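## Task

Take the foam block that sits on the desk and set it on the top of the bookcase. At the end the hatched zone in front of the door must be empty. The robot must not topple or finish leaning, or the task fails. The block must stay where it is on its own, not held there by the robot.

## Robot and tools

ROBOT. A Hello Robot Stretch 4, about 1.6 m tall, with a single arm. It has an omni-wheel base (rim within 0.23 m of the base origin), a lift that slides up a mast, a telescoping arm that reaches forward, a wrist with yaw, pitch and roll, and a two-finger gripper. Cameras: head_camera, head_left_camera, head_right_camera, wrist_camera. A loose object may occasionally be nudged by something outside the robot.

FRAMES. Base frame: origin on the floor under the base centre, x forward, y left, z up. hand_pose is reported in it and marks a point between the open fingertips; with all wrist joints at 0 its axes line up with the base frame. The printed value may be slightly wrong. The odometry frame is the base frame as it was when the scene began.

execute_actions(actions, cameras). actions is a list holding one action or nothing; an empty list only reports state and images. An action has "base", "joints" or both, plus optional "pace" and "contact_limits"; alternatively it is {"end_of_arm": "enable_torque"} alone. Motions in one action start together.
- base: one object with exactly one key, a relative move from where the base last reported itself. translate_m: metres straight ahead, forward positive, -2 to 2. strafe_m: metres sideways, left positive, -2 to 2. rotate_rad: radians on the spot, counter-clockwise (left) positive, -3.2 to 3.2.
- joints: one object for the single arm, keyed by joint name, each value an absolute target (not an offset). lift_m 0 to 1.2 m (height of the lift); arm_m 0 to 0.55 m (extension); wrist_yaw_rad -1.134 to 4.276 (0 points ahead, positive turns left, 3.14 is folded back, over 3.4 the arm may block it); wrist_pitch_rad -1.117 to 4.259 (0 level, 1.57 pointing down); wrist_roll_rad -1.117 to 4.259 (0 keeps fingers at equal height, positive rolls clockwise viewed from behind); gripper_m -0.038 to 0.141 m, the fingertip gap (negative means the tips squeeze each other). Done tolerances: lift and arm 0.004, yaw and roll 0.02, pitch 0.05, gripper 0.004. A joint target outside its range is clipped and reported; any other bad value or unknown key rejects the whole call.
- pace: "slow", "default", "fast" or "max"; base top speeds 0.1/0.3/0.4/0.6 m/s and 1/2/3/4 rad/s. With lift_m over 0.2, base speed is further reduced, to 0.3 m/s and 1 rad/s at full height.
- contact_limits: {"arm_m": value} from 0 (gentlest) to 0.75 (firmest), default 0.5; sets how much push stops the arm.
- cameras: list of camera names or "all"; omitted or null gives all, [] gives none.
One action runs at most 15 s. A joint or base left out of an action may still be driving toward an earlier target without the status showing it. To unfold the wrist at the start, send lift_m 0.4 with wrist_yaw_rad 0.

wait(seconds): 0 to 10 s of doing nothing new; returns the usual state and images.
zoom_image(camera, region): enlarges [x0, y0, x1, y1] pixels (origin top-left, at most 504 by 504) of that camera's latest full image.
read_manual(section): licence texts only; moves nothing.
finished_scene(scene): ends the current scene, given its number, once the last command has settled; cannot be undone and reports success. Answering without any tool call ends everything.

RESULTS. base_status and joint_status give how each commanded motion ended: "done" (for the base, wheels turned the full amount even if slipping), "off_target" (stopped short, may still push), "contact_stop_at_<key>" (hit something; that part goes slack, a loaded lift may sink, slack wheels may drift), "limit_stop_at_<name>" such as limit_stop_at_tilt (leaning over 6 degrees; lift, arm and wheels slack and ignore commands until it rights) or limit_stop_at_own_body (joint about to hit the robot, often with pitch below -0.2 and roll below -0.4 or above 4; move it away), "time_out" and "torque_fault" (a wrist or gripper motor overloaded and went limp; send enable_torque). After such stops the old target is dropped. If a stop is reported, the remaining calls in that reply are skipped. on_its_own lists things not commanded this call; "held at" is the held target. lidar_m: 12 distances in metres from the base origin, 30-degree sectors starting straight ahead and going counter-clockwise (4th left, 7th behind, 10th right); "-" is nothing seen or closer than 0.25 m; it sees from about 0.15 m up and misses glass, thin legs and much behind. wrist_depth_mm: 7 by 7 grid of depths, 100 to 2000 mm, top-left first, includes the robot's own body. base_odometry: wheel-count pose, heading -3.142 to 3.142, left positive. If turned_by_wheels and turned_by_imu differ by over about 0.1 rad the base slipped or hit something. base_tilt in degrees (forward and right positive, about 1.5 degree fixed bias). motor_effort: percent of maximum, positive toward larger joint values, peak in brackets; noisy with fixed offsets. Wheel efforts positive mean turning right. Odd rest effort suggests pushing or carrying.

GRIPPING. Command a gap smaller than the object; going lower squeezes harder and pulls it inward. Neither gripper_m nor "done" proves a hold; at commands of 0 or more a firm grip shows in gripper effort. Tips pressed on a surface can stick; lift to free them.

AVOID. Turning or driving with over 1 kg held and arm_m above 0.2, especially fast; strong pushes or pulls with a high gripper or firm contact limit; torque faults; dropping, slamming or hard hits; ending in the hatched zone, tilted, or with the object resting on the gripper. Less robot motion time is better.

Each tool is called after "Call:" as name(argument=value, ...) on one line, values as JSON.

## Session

Call:
execute_actions(actions=[])

Scene clock: 0.00 s.
base_odometry: x=+0.000 y=+0.000 heading=+0.000 (m, m, rad; odometry frame)
turned_by_wheels: +0.000 (rad since the last result)
turned_by_imu: +0.000 (rad since the last result)
base_tilt: forward=-0.1 right=+0.1 (deg)
lidar_m: 1.05 0.93 0.94 2.24 2.27 2.22 2.14 1.95 1.98 1.81 1.66 1.71
base_status: not commanded
joint_positions: lift_m=+0.282 arm_m=-0.001 wrist_yaw_rad=+3.066 wrist_pitch_rad=-0.005 wrist_roll_rad=-0.018 gripper_m=+0.057
joint_status: not commanded
motor_effort: lift_m=+20 arm_m=+0 wrist_yaw_rad=+1 wrist_pitch_rad=-6 wrist_roll_rad=+0 gripper_m=-1 wheel_0=-1 wheel_1=+0 wheel_2=+0 (%)
hand_pose: x=-0.1109 y=+0.1090 z=+0.4620 quat_wxyz=(+0.038, +0.002, -0.009, +0.999) (m; base frame)
wrist_depth_mm: - 142 - - - - 1863 / - 134 - - - - 1921 / - 121 178 - - - 1863 / 110 139 227 - - - 1863 / 931 1808 - - - - 1863 / 1576 1756 211 1921 1537 - 1808 / 1118 1138 1098 157 1078 1255 1366
pictures: head_camera, head_left_camera, head_right_camera, wrist_camera
Images, in order (width x height): head_camera 420x560, head_left_camera 420x672, head_right_camera 420x672, wrist_camera 616x392.

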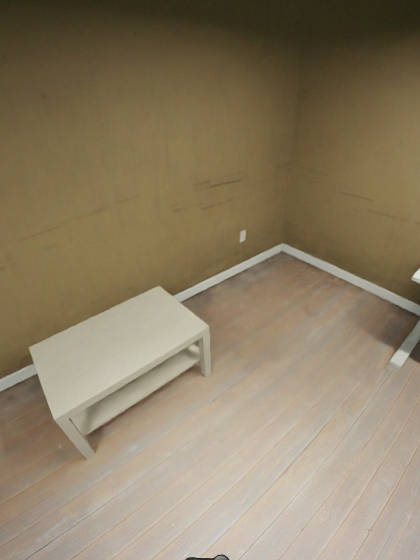

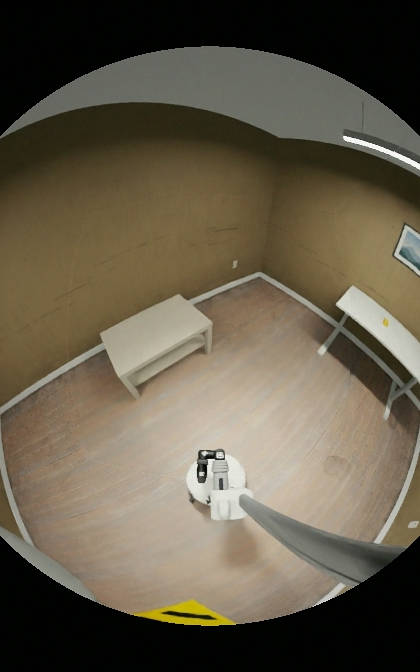

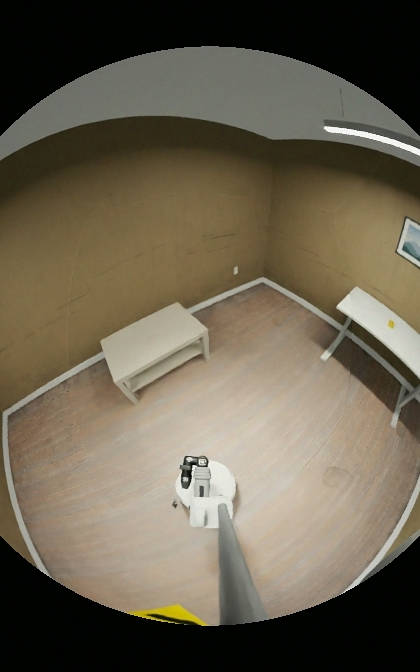

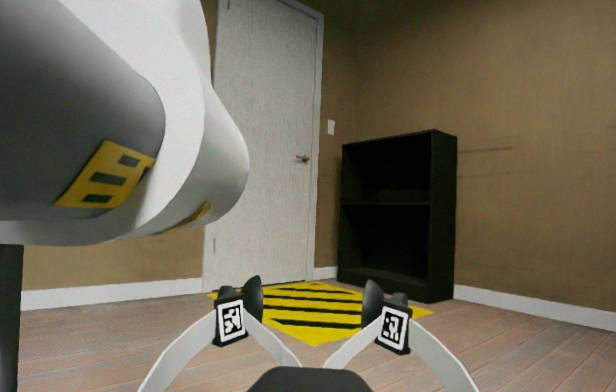

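Call:
execute_actions(actions=[{"base":{"rotate_rad":-1.0},"joints":{"lift_m":0.75,"wrist_yaw_rad":0,"gripper_m":0.14,"wrist_pitch_rad":0.3}}], cameras=["wrist_camera","head_camera"])

Call:
execute_actions(actions=[{"base":{"translate_m":1.1},"pace":"fast"}], cameras=["wrist_camera","head_camera"])

Scene clock: 5.93 s.
base_odometry: x=+0.000 y=+0.000 heading=-0.999 (m, m, rad; odometry frame)
turned_by_wheels: -0.999 (rad since the last result)
turned_by_imu: -1.013 (rad since the last result)
base_tilt: forward=+0.0 right=+0.1 (deg)
lidar_m: 1.67 2.53 1.03 0.93 1.81 2.36 2.24 2.20 2.07 1.96 2.01 1.81
base_status: done
joint_positions: lift_m=+0.750 arm_m=-0.001 wrist_yaw_rad=+0.000 wrist_pitch_rad=+0.302 wrist_roll_rad=-0.018 gripper_m=+0.140
joint_status: all done
motor_effort: lift_m=+23(23) arm_m=+0(0) wrist_yaw_rad=+0(6) wrist_pitch_rad=-4(3) wrist_roll_rad=+0(0) gripper_m=+1(2) wheel_0=+3(6) wheel_1=+5(11) wheel_2=+4(9) (%)
hand_pose: x=+0.4456 y=-0.0874 z=+0.8422 quat_wxyz=(+0.989, -0.009, +0.150, +0.001) (m; base frame)
wrist_depth_mm: - - - - - - - / - - - - - - - / - - - - - - - / - - - - - - - / - - - - - - - / 1576 1499 1618 1661 1661 1576 1708 / 1255 1281 1281 152 1281 1308 1397
pictures: head_camera, wrist_camera
Images, in order (width x height): head_camera 420x560, wrist_camera 616x392.

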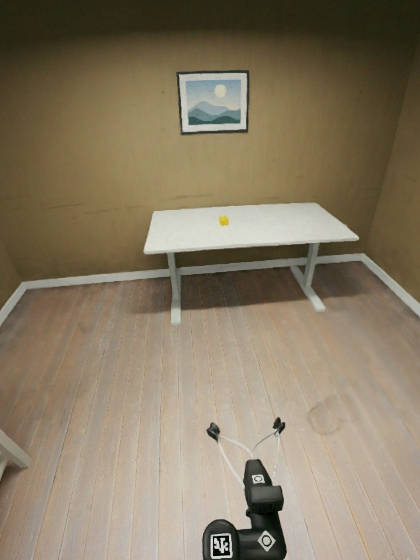

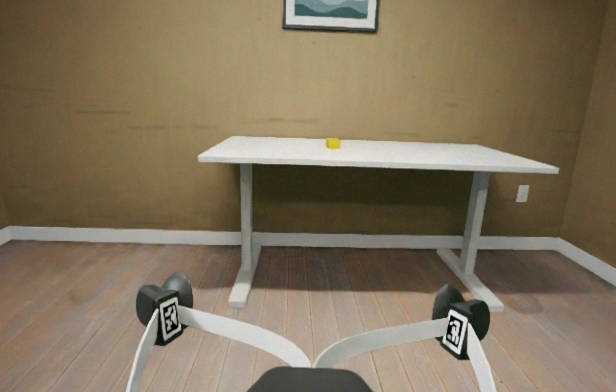

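Scene clock: 10.07 s.
base_odometry: x=+0.595 y=-0.925 heading=-0.999 (m, m, rad; odometry frame)
turned_by_wheels: +0.000 (rad since the last result)
turned_by_imu: -0.005 (rad since the last result)
base_tilt: forward=+0.0 right=+0.2 (deg)
lidar_m: 0.58 0.60 1.84 1.86 1.11 1.43 3.38 2.89 1.99 1.85 0.95 0.63
base_status: done
joint_positions: lift_m=+0.750 arm_m=-0.001 wrist_yaw_rad=+0.000 wrist_pitch_rad=+0.302 wrist_roll_rad=-0.018 gripper_m=+0.140
joint_status: not commanded
motor_effort: lift_m=+22(23) arm_m=-1(1) wrist_yaw_rad=+0(1) wrist_pitch_rad=-5(4) wrist_roll_rad=+1(1) gripper_m=+1(1) wheel_0=+1(7) wheel_1=+3(10) wheel_2=+0(13) (%)
hand_pose: x=+0.4456 y=-0.0874 z=+0.8422 quat_wxyz=(+0.989, -0.009, +0.150, +0.001) (m; base frame)
wrist_depth_mm: 1025 1025 1042 1060 1060 1078 1098 / 1060 1078 1098 1060 1098 1118 1118 / 1098 1138 1138 1118 1160 1160 1160 / 1138 866 891 917 931 991 1025 / 544 564 574 585 597 609 615 / 430 413 418 430 433 424 442 / 1255 1060 1308 152 1281 1308 1366
pictures: head_camera, wrist_camera
Images, in order (width x height): head_camera 420x560, wrist_camera 616x392.

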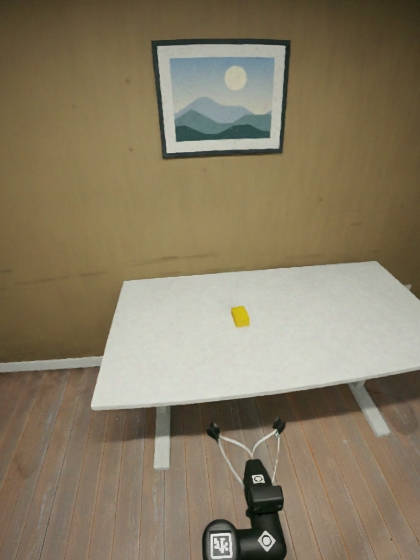

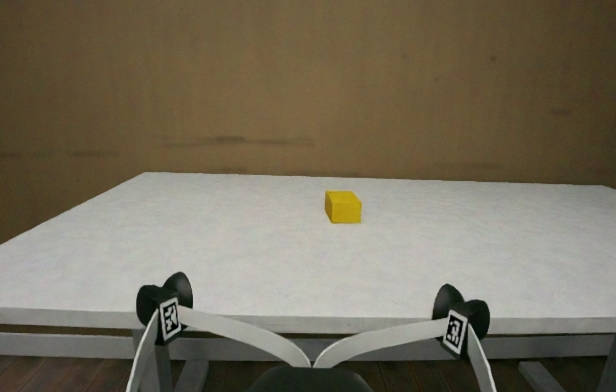

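Call:
execute_actions(actions=[{"base":{"strafe_m":-0.045},"joints":{"lift_m":0.67,"arm_m":0.38}}], cameras=["wrist_camera","head_camera"])

Scene clock: 14.30 s.
base_odometry: x=+0.558 y=-0.949 heading=-0.999 (m, m, rad; odometry frame)
turned_by_wheels: +0.000 (rad since the last result)
turned_by_imu: +0.001 (rad since the last result)
base_tilt: forward=+0.0 right=+0.1 (deg)
lidar_m: 0.58 0.61 1.81 1.87 1.15 1.48 3.36 2.81 1.94 1.79 0.92 0.64
base_status: done
joint_positions: lift_m=+0.670 arm_m=+0.379 wrist_yaw_rad=+0.000 wrist_pitch_rad=+0.302 wrist_roll_rad=-0.018 gripper_m=+0.140
joint_status: all done
motor_effort: lift_m=+17(17) arm_m=+6(5) wrist_yaw_rad=+0(2) wrist_pitch_rad=-4(5) wrist_roll_rad=+0(0) gripper_m=+1(1) wheel_0=+1(10) wheel_1=-3(10) wheel_2=+0(0) (%)
hand_pose: x=+0.8252 y=-0.0874 z=+0.7626 quat_wxyz=(+0.989, -0.009, +0.151, +0.001) (m; base frame)
wrist_depth_mm: 699 699 707 707 707 723 741 / 715 732 732 741 750 750 768 / 750 759 759 778 778 788 798 / 559 569 585 609 621 647 668 / 364 373 382 342 397 404 407 / 268 250 279 286 289 264 296 / 218 213 222 152 218 220 240
pictures: head_camera, wrist_camera
Images, in order (width x height): head_camera 420x560, wrist_camera 616x392.

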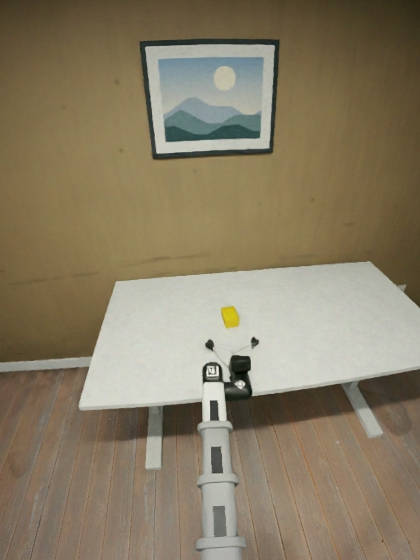

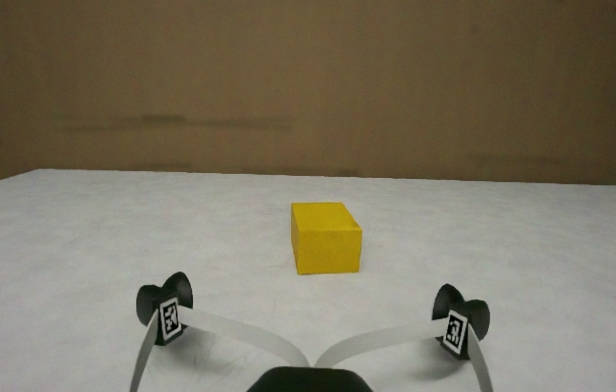

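Call:
execute_actions(actions=[{"joints":{"lift_m":0.657,"arm_m":0.52}}], cameras=["wrist_camera"])

Call:
execute_actions(actions=[{"joints":{"gripper_m":0.02}}], cameras=["wrist_camera"])

Call:
execute_actions(actions=[{"joints":{"lift_m":0.75}}], cameras=["wrist_camera"])

Call:
execute_actions(actions=[{"base":{"rotate_rad":-2.7},"joints":{"lift_m":1.15,"arm_m":0}}])

Scene clock: 18.97 s.
base_odometry: x=+0.558 y=-0.949 heading=-0.999 (m, m, rad; odometry frame)
turned_by_wheels: +0.000 (rad since the last result)
turned_by_imu: +0.001 (rad since the last result)
base_tilt: forward=+0.0 right=+0.1 (deg)
lidar_m: 0.59 0.61 1.84 1.90 1.14 1.47 3.35 2.80 1.96 1.79 0.93 0.65
base_status: not commanded
joint_positions: lift_m=+0.657 arm_m=+0.519 wrist_yaw_rad=+0.000 wrist_pitch_rad=+0.302 wrist_roll_rad=-0.018 gripper_m=+0.140
joint_status: all done
motor_effort: lift_m=+17(16) arm_m=+7(6) wrist_yaw_rad=+1(1) wrist_pitch_rad=-5(4) wrist_roll_rad=-1(0) gripper_m=+1(1) wheel_0=+0(1) wheel_1=-2(2) wheel_2=+0(0) (%)
hand_pose: x=+0.9652 y=-0.0874 z=+0.7496 quat_wxyz=(+0.989, -0.009, +0.151, +0.001) (m; base frame)
wrist_depth_mm: 569 574 574 585 591 597 603 / 591 597 609 609 609 621 621 / 615 621 634 640 640 647 654 / 504 525 544 559 574 597 615 / 332 342 351 252 366 373 377 / 247 229 257 195 207 243 270 / 200 196 202 152 200 202 220
pictures: wrist_camera
Images, in order (width x height): wrist_camera 616x392.

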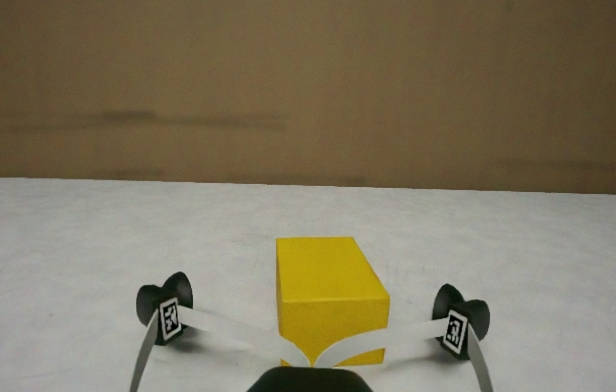

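Scene clock: 21.13 s.
base_odometry: x=+0.558 y=-0.949 heading=-0.999 (m, m, rad; odometry frame)
turned_by_wheels: +0.000 (rad since the last result)
turned_by_imu: +0.000 (rad since the last result)
base_tilt: forward=+0.0 right=+0.1 (deg)
lidar_m: 0.59 0.61 1.84 1.88 1.15 1.46 3.35 2.81 1.92 1.81 0.92 0.62
base_status: not commanded
joint_positions: lift_m=+0.657 arm_m=+0.519 wrist_yaw_rad=+0.000 wrist_pitch_rad=+0.302 wrist_roll_rad=-0.018 gripper_m=+0.020
joint_status: all done
motor_effort: lift_m=+17(17) arm_m=+6(7) wrist_yaw_rad=+1(1) wrist_pitch_rad=-4(4) wrist_roll_rad=+0(1) gripper_m=-17(16) wheel_0=+0(1) wheel_1=-3(3) wheel_2=+0(0) (%)
hand_pose: x=+0.9652 y=-0.0874 z=+0.7496 quat_wxyz=(+0.989, -0.009, +0.151, +0.001) (m; base frame)
wrist_depth_mm: 574 580 580 585 591 591 603 / 591 597 603 609 615 627 621 / 615 621 627 634 640 654 654 / 508 521 539 554 580 597 615 / 334 340 349 241 362 370 375 / 248 253 188 185 200 268 270 / 200 188 195 187 191 197 220
pictures: wrist_camera
Images, in order (width x height): wrist_camera 616x392.

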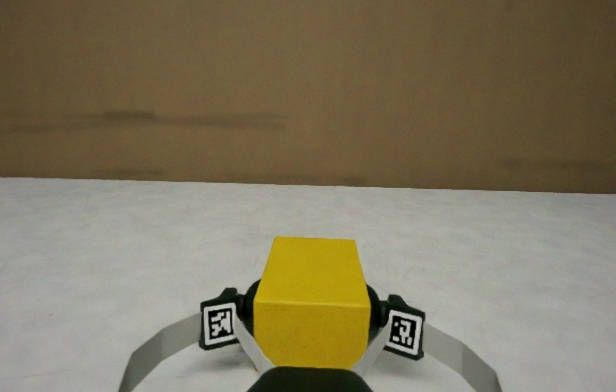

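Scene clock: 22.53 s.
base_odometry: x=+0.558 y=-0.949 heading=-0.999 (m, m, rad; odometry frame)
turned_by_wheels: +0.000 (rad since the last result)
turned_by_imu: +0.000 (rad since the last result)
base_tilt: forward=+0.0 right=+0.1 (deg)
lidar_m: 0.60 0.60 1.81 1.88 1.16 1.47 3.36 2.82 1.93 1.82 0.94 0.64
base_status: not commanded
joint_positions: lift_m=+0.750 arm_m=+0.519 wrist_yaw_rad=+0.000 wrist_pitch_rad=+0.303 wrist_roll_rad=-0.018 gripper_m=+0.020
joint_status: all done
motor_effort: lift_m=+23(24) arm_m=+6(6) wrist_yaw_rad=+1(1) wrist_pitch_rad=-5(5) wrist_roll_rad=+0(1) gripper_m=-17(18) wheel_0=+1(1) wheel_1=-3(2) wheel_2=+0(0) (%)
hand_pose: x=+0.9652 y=-0.0874 z=+0.8420 quat_wxyz=(+0.989, -0.009, +0.151, +0.001) (m; base frame)
wrist_depth_mm: 569 569 585 585 591 597 609 / 597 597 603 609 615 615 627 / 621 621 627 634 640 647 654 / 640 647 654 668 661 676 676 / 544 554 564 241 585 603 609 / 402 410 188 185 200 436 436 / 324 304 315 187 312 317 357
pictures: wrist_camera
Images, in order (width x height): wrist_camera 616x392.

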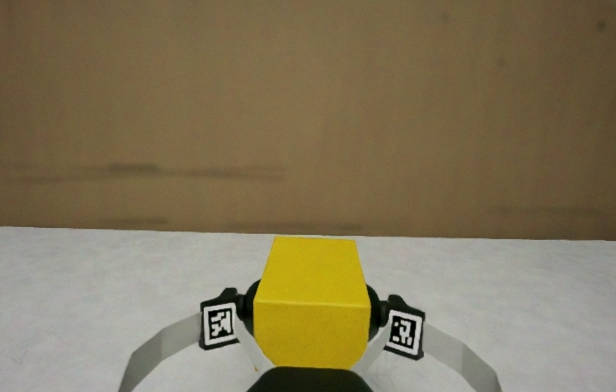

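Scene clock: 25.17 s.
base_odometry: x=+0.558 y=-0.949 heading=+2.585 (m, m, rad; odometry frame)
turned_by_wheels: -2.699 (rad since the last result)
turned_by_imu: -2.741 (rad since the last result)
base_tilt: forward=-0.1 right=+0.0 (deg)
lidar_m: 3.12 2.01 1.82 1.05 0.68 0.61 0.61 1.70 1.89 1.16 1.37 3.30
base_status: done
joint_positions: lift_m=+1.150 arm_m=+0.001 wrist_yaw_rad=+0.000 wrist_pitch_rad=+0.303 wrist_roll_rad=-0.018 gripper_m=+0.020
joint_status: all done
motor_effort: lift_m=+23(22) arm_m=-6(6) wrist_yaw_rad=+1(1) wrist_pitch_rad=-6(7) wrist_roll_rad=+0(0) gripper_m=-17(17) wheel_0=+2(9) wheel_1=+4(9) wheel_2=+2(11) (%)
hand_pose: x=+0.4473 y=-0.0875 z=+1.2419 quat_wxyz=(+0.989, -0.009, +0.151, +0.001) (m; base frame)
wrist_depth_mm: 1618 - - - - - - / 1661 - - - - - - / 1756 - - - - - - / 1708 - - - - - - / 1756 - - 242 - - - / 1808 - 188 185 200 - - / 1756 1708 1756 187 1708 1756 -
pictures: head_camera, head_left_camera, head_right_camera, wrist_camera
Images, in order (width x height): head_camera 420x560, head_left_camera 420x672, head_right_camera 420x672, wrist_camera 616x392.

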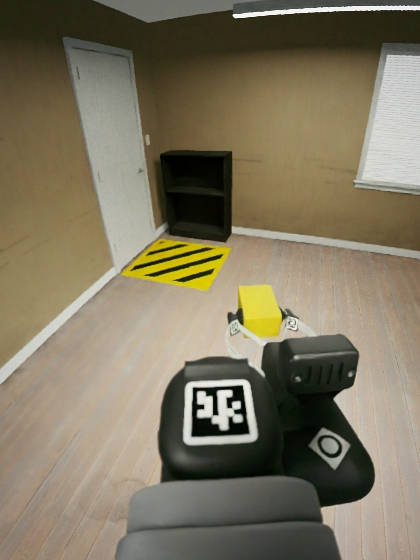

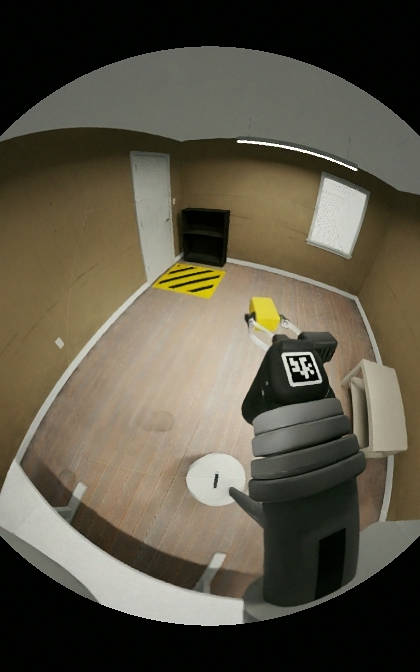

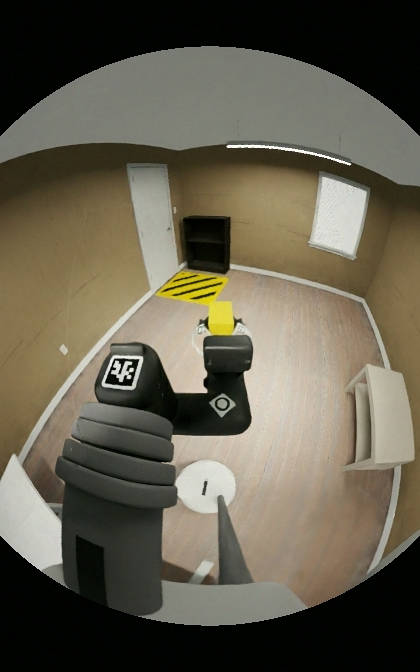

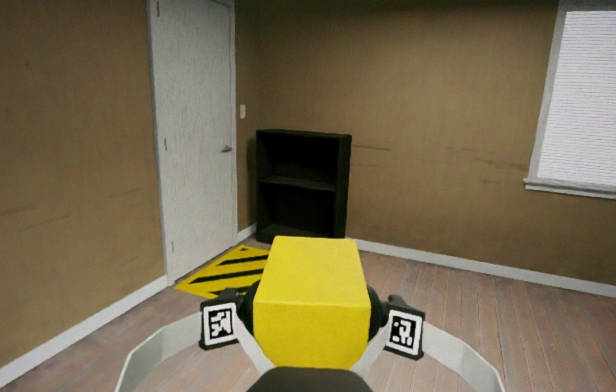

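Call:
execute_actions(actions=[{"base":{"translate_m":2}}], cameras=["wrist_camera"])

Call:
execute_actions(actions=[{"base":{"translate_m":0.52},"joints":{"lift_m":1.1,"arm_m":0.3}}], cameras=["wrist_camera","head_camera"])

Scene clock: 35.07 s.
base_odometry: x=-1.141 y=+0.107 heading=+2.585 (m, m, rad; odometry frame)
turned_by_wheels: +0.001 (rad since the last result)
turned_by_imu: -0.009 (rad since the last result)
base_tilt: forward=+0.0 right=+0.2 (deg)
lidar_m: 1.17 1.22 1.09 1.13 1.39 2.47 3.31 2.01 1.88 2.56 1.63 1.45
base_status: done
joint_positions: lift_m=+1.150 arm_m=+0.001 wrist_yaw_rad=+0.000 wrist_pitch_rad=+0.303 wrist_roll_rad=-0.018 gripper_m=+0.020
joint_status: not commanded
motor_effort: lift_m=+22(23) arm_m=-6(6) wrist_yaw_rad=+0(2) wrist_pitch_rad=-6(6) wrist_roll_rad=-1(0) gripper_m=-18(18) wheel_0=+3(7) wheel_1=+4(6) wheel_2=+0(11) (%)
hand_pose: x=+0.4473 y=-0.0874 z=+1.2420 quat_wxyz=(+0.989, -0.009, +0.151, +0.001) (m; base frame)
wrist_depth_mm: 991 1281 1336 1205 1118 1025 946 / 1025 1308 1397 1281 1160 1042 991 / 1060 1336 1464 1308 1182 1078 1008 / 1060 1308 1397 1281 1182 1118 1042 / 1060 1336 1499 241 1229 1160 1078 / 1098 1397 189 185 200 1205 1118 / 1138 1308 1576 188 1308 1205 1138
pictures: wrist_camera
Images, in order (width x height): wrist_camera 616x392.

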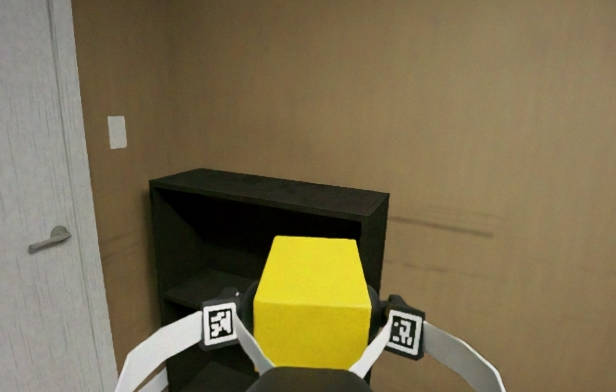

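Scene clock: 38.27 s.
base_odometry: x=-1.582 y=+0.381 heading=+2.586 (m, m, rad; odometry frame)
turned_by_wheels: +0.001 (rad since the last result)
turned_by_imu: -0.002 (rad since the last result)
base_tilt: forward=+0.0 right=+0.1 (deg)
lidar_m: 0.67 0.86 0.92 0.91 1.20 2.33 3.78 2.25 2.64 1.69 1.08 0.68
base_status: done
joint_positions: lift_m=+1.100 arm_m=+0.299 wrist_yaw_rad=+0.000 wrist_pitch_rad=+0.303 wrist_roll_rad=-0.018 gripper_m=+0.020
joint_status: all done
motor_effort: lift_m=+18(22) arm_m=+6(9) wrist_yaw_rad=+1(2) wrist_pitch_rad=-6(7) wrist_roll_rad=+0(0) gripper_m=-18(17) wheel_0=+3(9) wheel_1=+4(6) wheel_2=-1(11) (%)
hand_pose: x=+0.7452 y=-0.0874 z=+1.1923 quat_wxyz=(+0.989, -0.009, +0.151, +0.001) (m; base frame)
wrist_depth_mm: 640 564 508 462 418 389 364 / 668 591 530 480 439 402 373 / 715 627 549 496 449 413 384 / 759 647 580 517 466 427 397 / 559 580 580 241 484 442 413 / 418 430 188 185 200 445 427 / 343 319 330 187 324 330 436
pictures: head_camera, wrist_camera
Images, in order (width x height): head_camera 420x560, wrist_camera 616x392.

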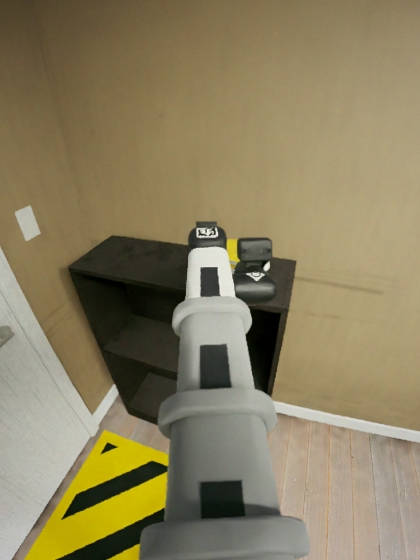

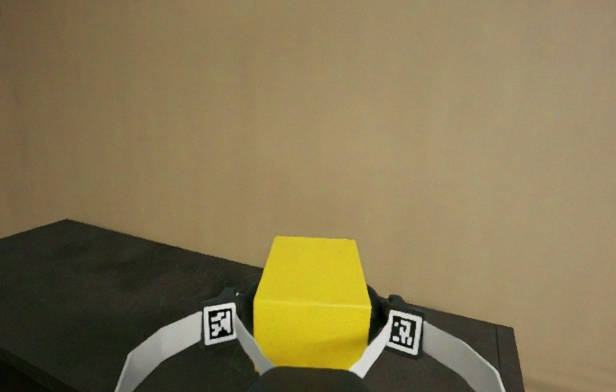

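Gap ≈0.104.

Call:
execute_actions(actions=[{"joints":{"lift_m":1.03,"arm_m":0.4}}], cameras=[])

Call:
execute_actions(actions=[{"joints":{"lift_m":1.0}}], cameras=[])

Call:
execute_actions(actions=[{"joints":{"gripper_m":0.11}}], cameras=[])

Call:
execute_actions(actions=[{"base":{"translate_m":-1.0},"joints":{"arm_m":0}}], cameras=["head_camera"])

Scene clock: 43.20 s.
base_odometry: x=-1.582 y=+0.381 heading=+2.586 (m, m, rad; odometry frame)
turned_by_wheels: +0.000 (rad since the last result)
turned_by_imu: +0.001 (rad since the last result)
base_tilt: forward=+0.0 right=+0.2 (deg)
lidar_m: 0.66 0.86 0.93 0.93 1.18 2.34 3.80 2.24 2.69 1.71 1.09 0.66
base_status: not commanded
joint_positions: lift_m=+1.030 arm_m=+0.399 wrist_yaw_rad=+0.000 wrist_pitch_rad=+0.303 wrist_roll_rad=-0.018 gripper_m=+0.020
joint_status: all done
motor_effort: lift_m=+17(16) arm_m=+7(5) wrist_yaw_rad=+0(1) wrist_pitch_rad=-6(6) wrist_roll_rad=+0(0) gripper_m=-17(17) wheel_0=+3(3) wheel_1=+5(5) wheel_2=-1(1) (%)
hand_pose: x=+0.8452 y=-0.0874 z=+1.1224 quat_wxyz=(+0.989, -0.009, +0.151, +0.001) (m; base frame)
wrist_depth_mm: 517 452 404 366 336 309 290 / 535 477 421 384 347 319 300 / 574 496 439 399 364 330 309 / 569 525 459 410 373 340 319 / 404 415 427 242 387 353 329 / 303 309 188 186 200 327 334 / 245 229 237 188 234 239 263
pictures: none
No camera images: the call's "cameras" was empty. Leave "cameras" out to get every camera's image.

Scene clock: 44.13 s.
base_odometry: x=-1.582 y=+0.381 heading=+2.586 (m, m, rad; odometry frame)
turned_by_wheels: +0.000 (rad since the last result)
turned_by_imu: +0.000 (rad since the last result)
base_tilt: forward=+0.0 right=+0.1 (deg)
lidar_m: 0.68 0.86 0.91 0.92 1.18 2.32 3.78 2.26 2.65 1.70 1.10 0.67
base_status: not commanded
joint_positions: lift_m=+1.000 arm_m=+0.399 wrist_yaw_rad=+0.000 wrist_pitch_rad=+0.303 wrist_roll_rad=-0.018 gripper_m=+0.020
joint_status: all done
motor_effort: lift_m=+17(16) arm_m=+6(7) wrist_yaw_rad=+0(1) wrist_pitch_rad=-6(7) wrist_roll_rad=+0(0) gripper_m=-17(17) wheel_0=+3(3) wheel_1=+5(6) wheel_2=-1(2) (%)
hand_pose: x=+0.8452 y=-0.0874 z=+1.0924 quat_wxyz=(+0.989, -0.009, +0.151, +0.001) (m; base frame)
wrist_depth_mm: 508 455 404 366 336 309 291 / 535 473 421 382 351 319 300 / 564 500 442 394 362 330 309 / 517 500 462 415 373 342 319 / 342 349 355 242 373 351 329 / 252 258 188 186 200 274 276 / 204 192 199 187 196 201 225
pictures: none
No camera images: the call's "cameras" was empty. Leave "cameras" out to get every camera's image.

Scene clock: 45.87 s.
base_odometry: x=-1.582 y=+0.381 heading=+2.586 (m, m, rad; odometry frame)
turned_by_wheels: +0.000 (rad since the last result)
turned_by_imu: +0.000 (rad since the last result)
base_tilt: forward=+0.0 right=+0.2 (deg)
lidar_m: 0.66 0.87 0.92 0.93 1.18 2.33 3.78 2.25 2.66 1.67 1.08 0.67
base_status: not commanded
joint_positions: lift_m=+1.000 arm_m=+0.399 wrist_yaw_rad=+0.000 wrist_pitch_rad=+0.303 wrist_roll_rad=-0.018 gripper_m=+0.110
joint_status: all done
motor_effort: lift_m=+17(17) arm_m=+6(6) wrist_yaw_rad=+0(0) wrist_pitch_rad=-5(6) wrist_roll_rad=+0(0) gripper_m=-1(15) wheel_0=+3(3) wheel_1=+5(5) wheel_2=-1(1) (%)
hand_pose: x=+0.8452 y=-0.0874 z=+1.0924 quat_wxyz=(+0.989, -0.009, +0.151, +0.001) (m; base frame)
wrist_depth_mm: 512 455 407 368 336 310 291 / 539 473 421 382 347 320 298 / 569 496 436 397 362 330 309 / 521 500 466 415 375 342 320 / 342 349 359 258 375 351 329 / 253 257 210 196 220 274 274 / 204 201 207 150 202 206 225
pictures: none
No camera images: the call's "cameras" was empty. Leave "cameras" out to get every camera's image.

Scene clock: 50.70 s.
base_odometry: x=-0.733 y=-0.146 heading=+2.586 (m, m, rad; odometry frame)
turned_by_wheels: +0.000 (rad since the last result)
turned_by_imu: +0.006 (rad since the last result)
base_tilt: forward=+0.0 right=+0.1 (deg)
lidar_m: 1.66 1.43 1.27 1.30 1.59 2.02 2.03 1.78 1.62 2.45 2.12 1.92
base_status: done
joint_positions: lift_m=+1.000 arm_m=+0.001 wrist_yaw_rad=+0.000 wrist_pitch_rad=+0.303 wrist_roll_rad=-0.018 gripper_m=+0.110
joint_status: all done
motor_effort: lift_m=+18(18) arm_m=-6(5) wrist_yaw_rad=+1(1) wrist_pitch_rad=-4(6) wrist_roll_rad=+1(0) gripper_m=+0(1) wheel_0=-3(5) wheel_1=-4(9) wheel_2=+2(11) (%)
hand_pose: x=+0.4474 y=-0.0874 z=+1.0924 quat_wxyz=(+0.989, -0.009, +0.151, +0.001) (m; base frame)
wrist_depth_mm: 1160 1464 1808 1661 1499 1397 1308 / 1182 1464 1808 1756 1576 1430 1336 / 1205 1499 1863 1756 1576 1499 1366 / 1229 1537 1921 1756 1661 1499 1397 / 1255 1576 - 1921 1708 1618 1464 / 1281 1537 213 1863 1756 1618 1499 / 1281 1576 1618 150 1576 1618 1537
pictures: head_camera
Images, in order (width x height): head_camera 420x560.

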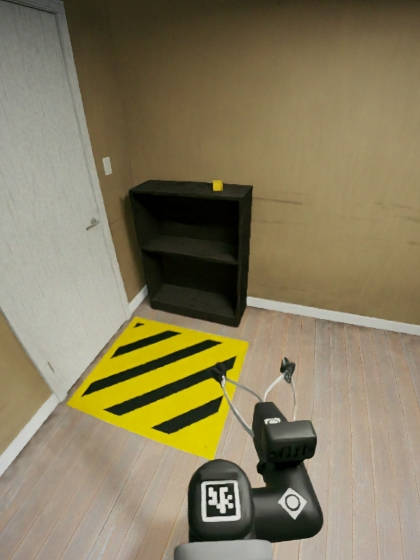

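Call:
finished_scene(scene=2)

The scene is finished: the task was done.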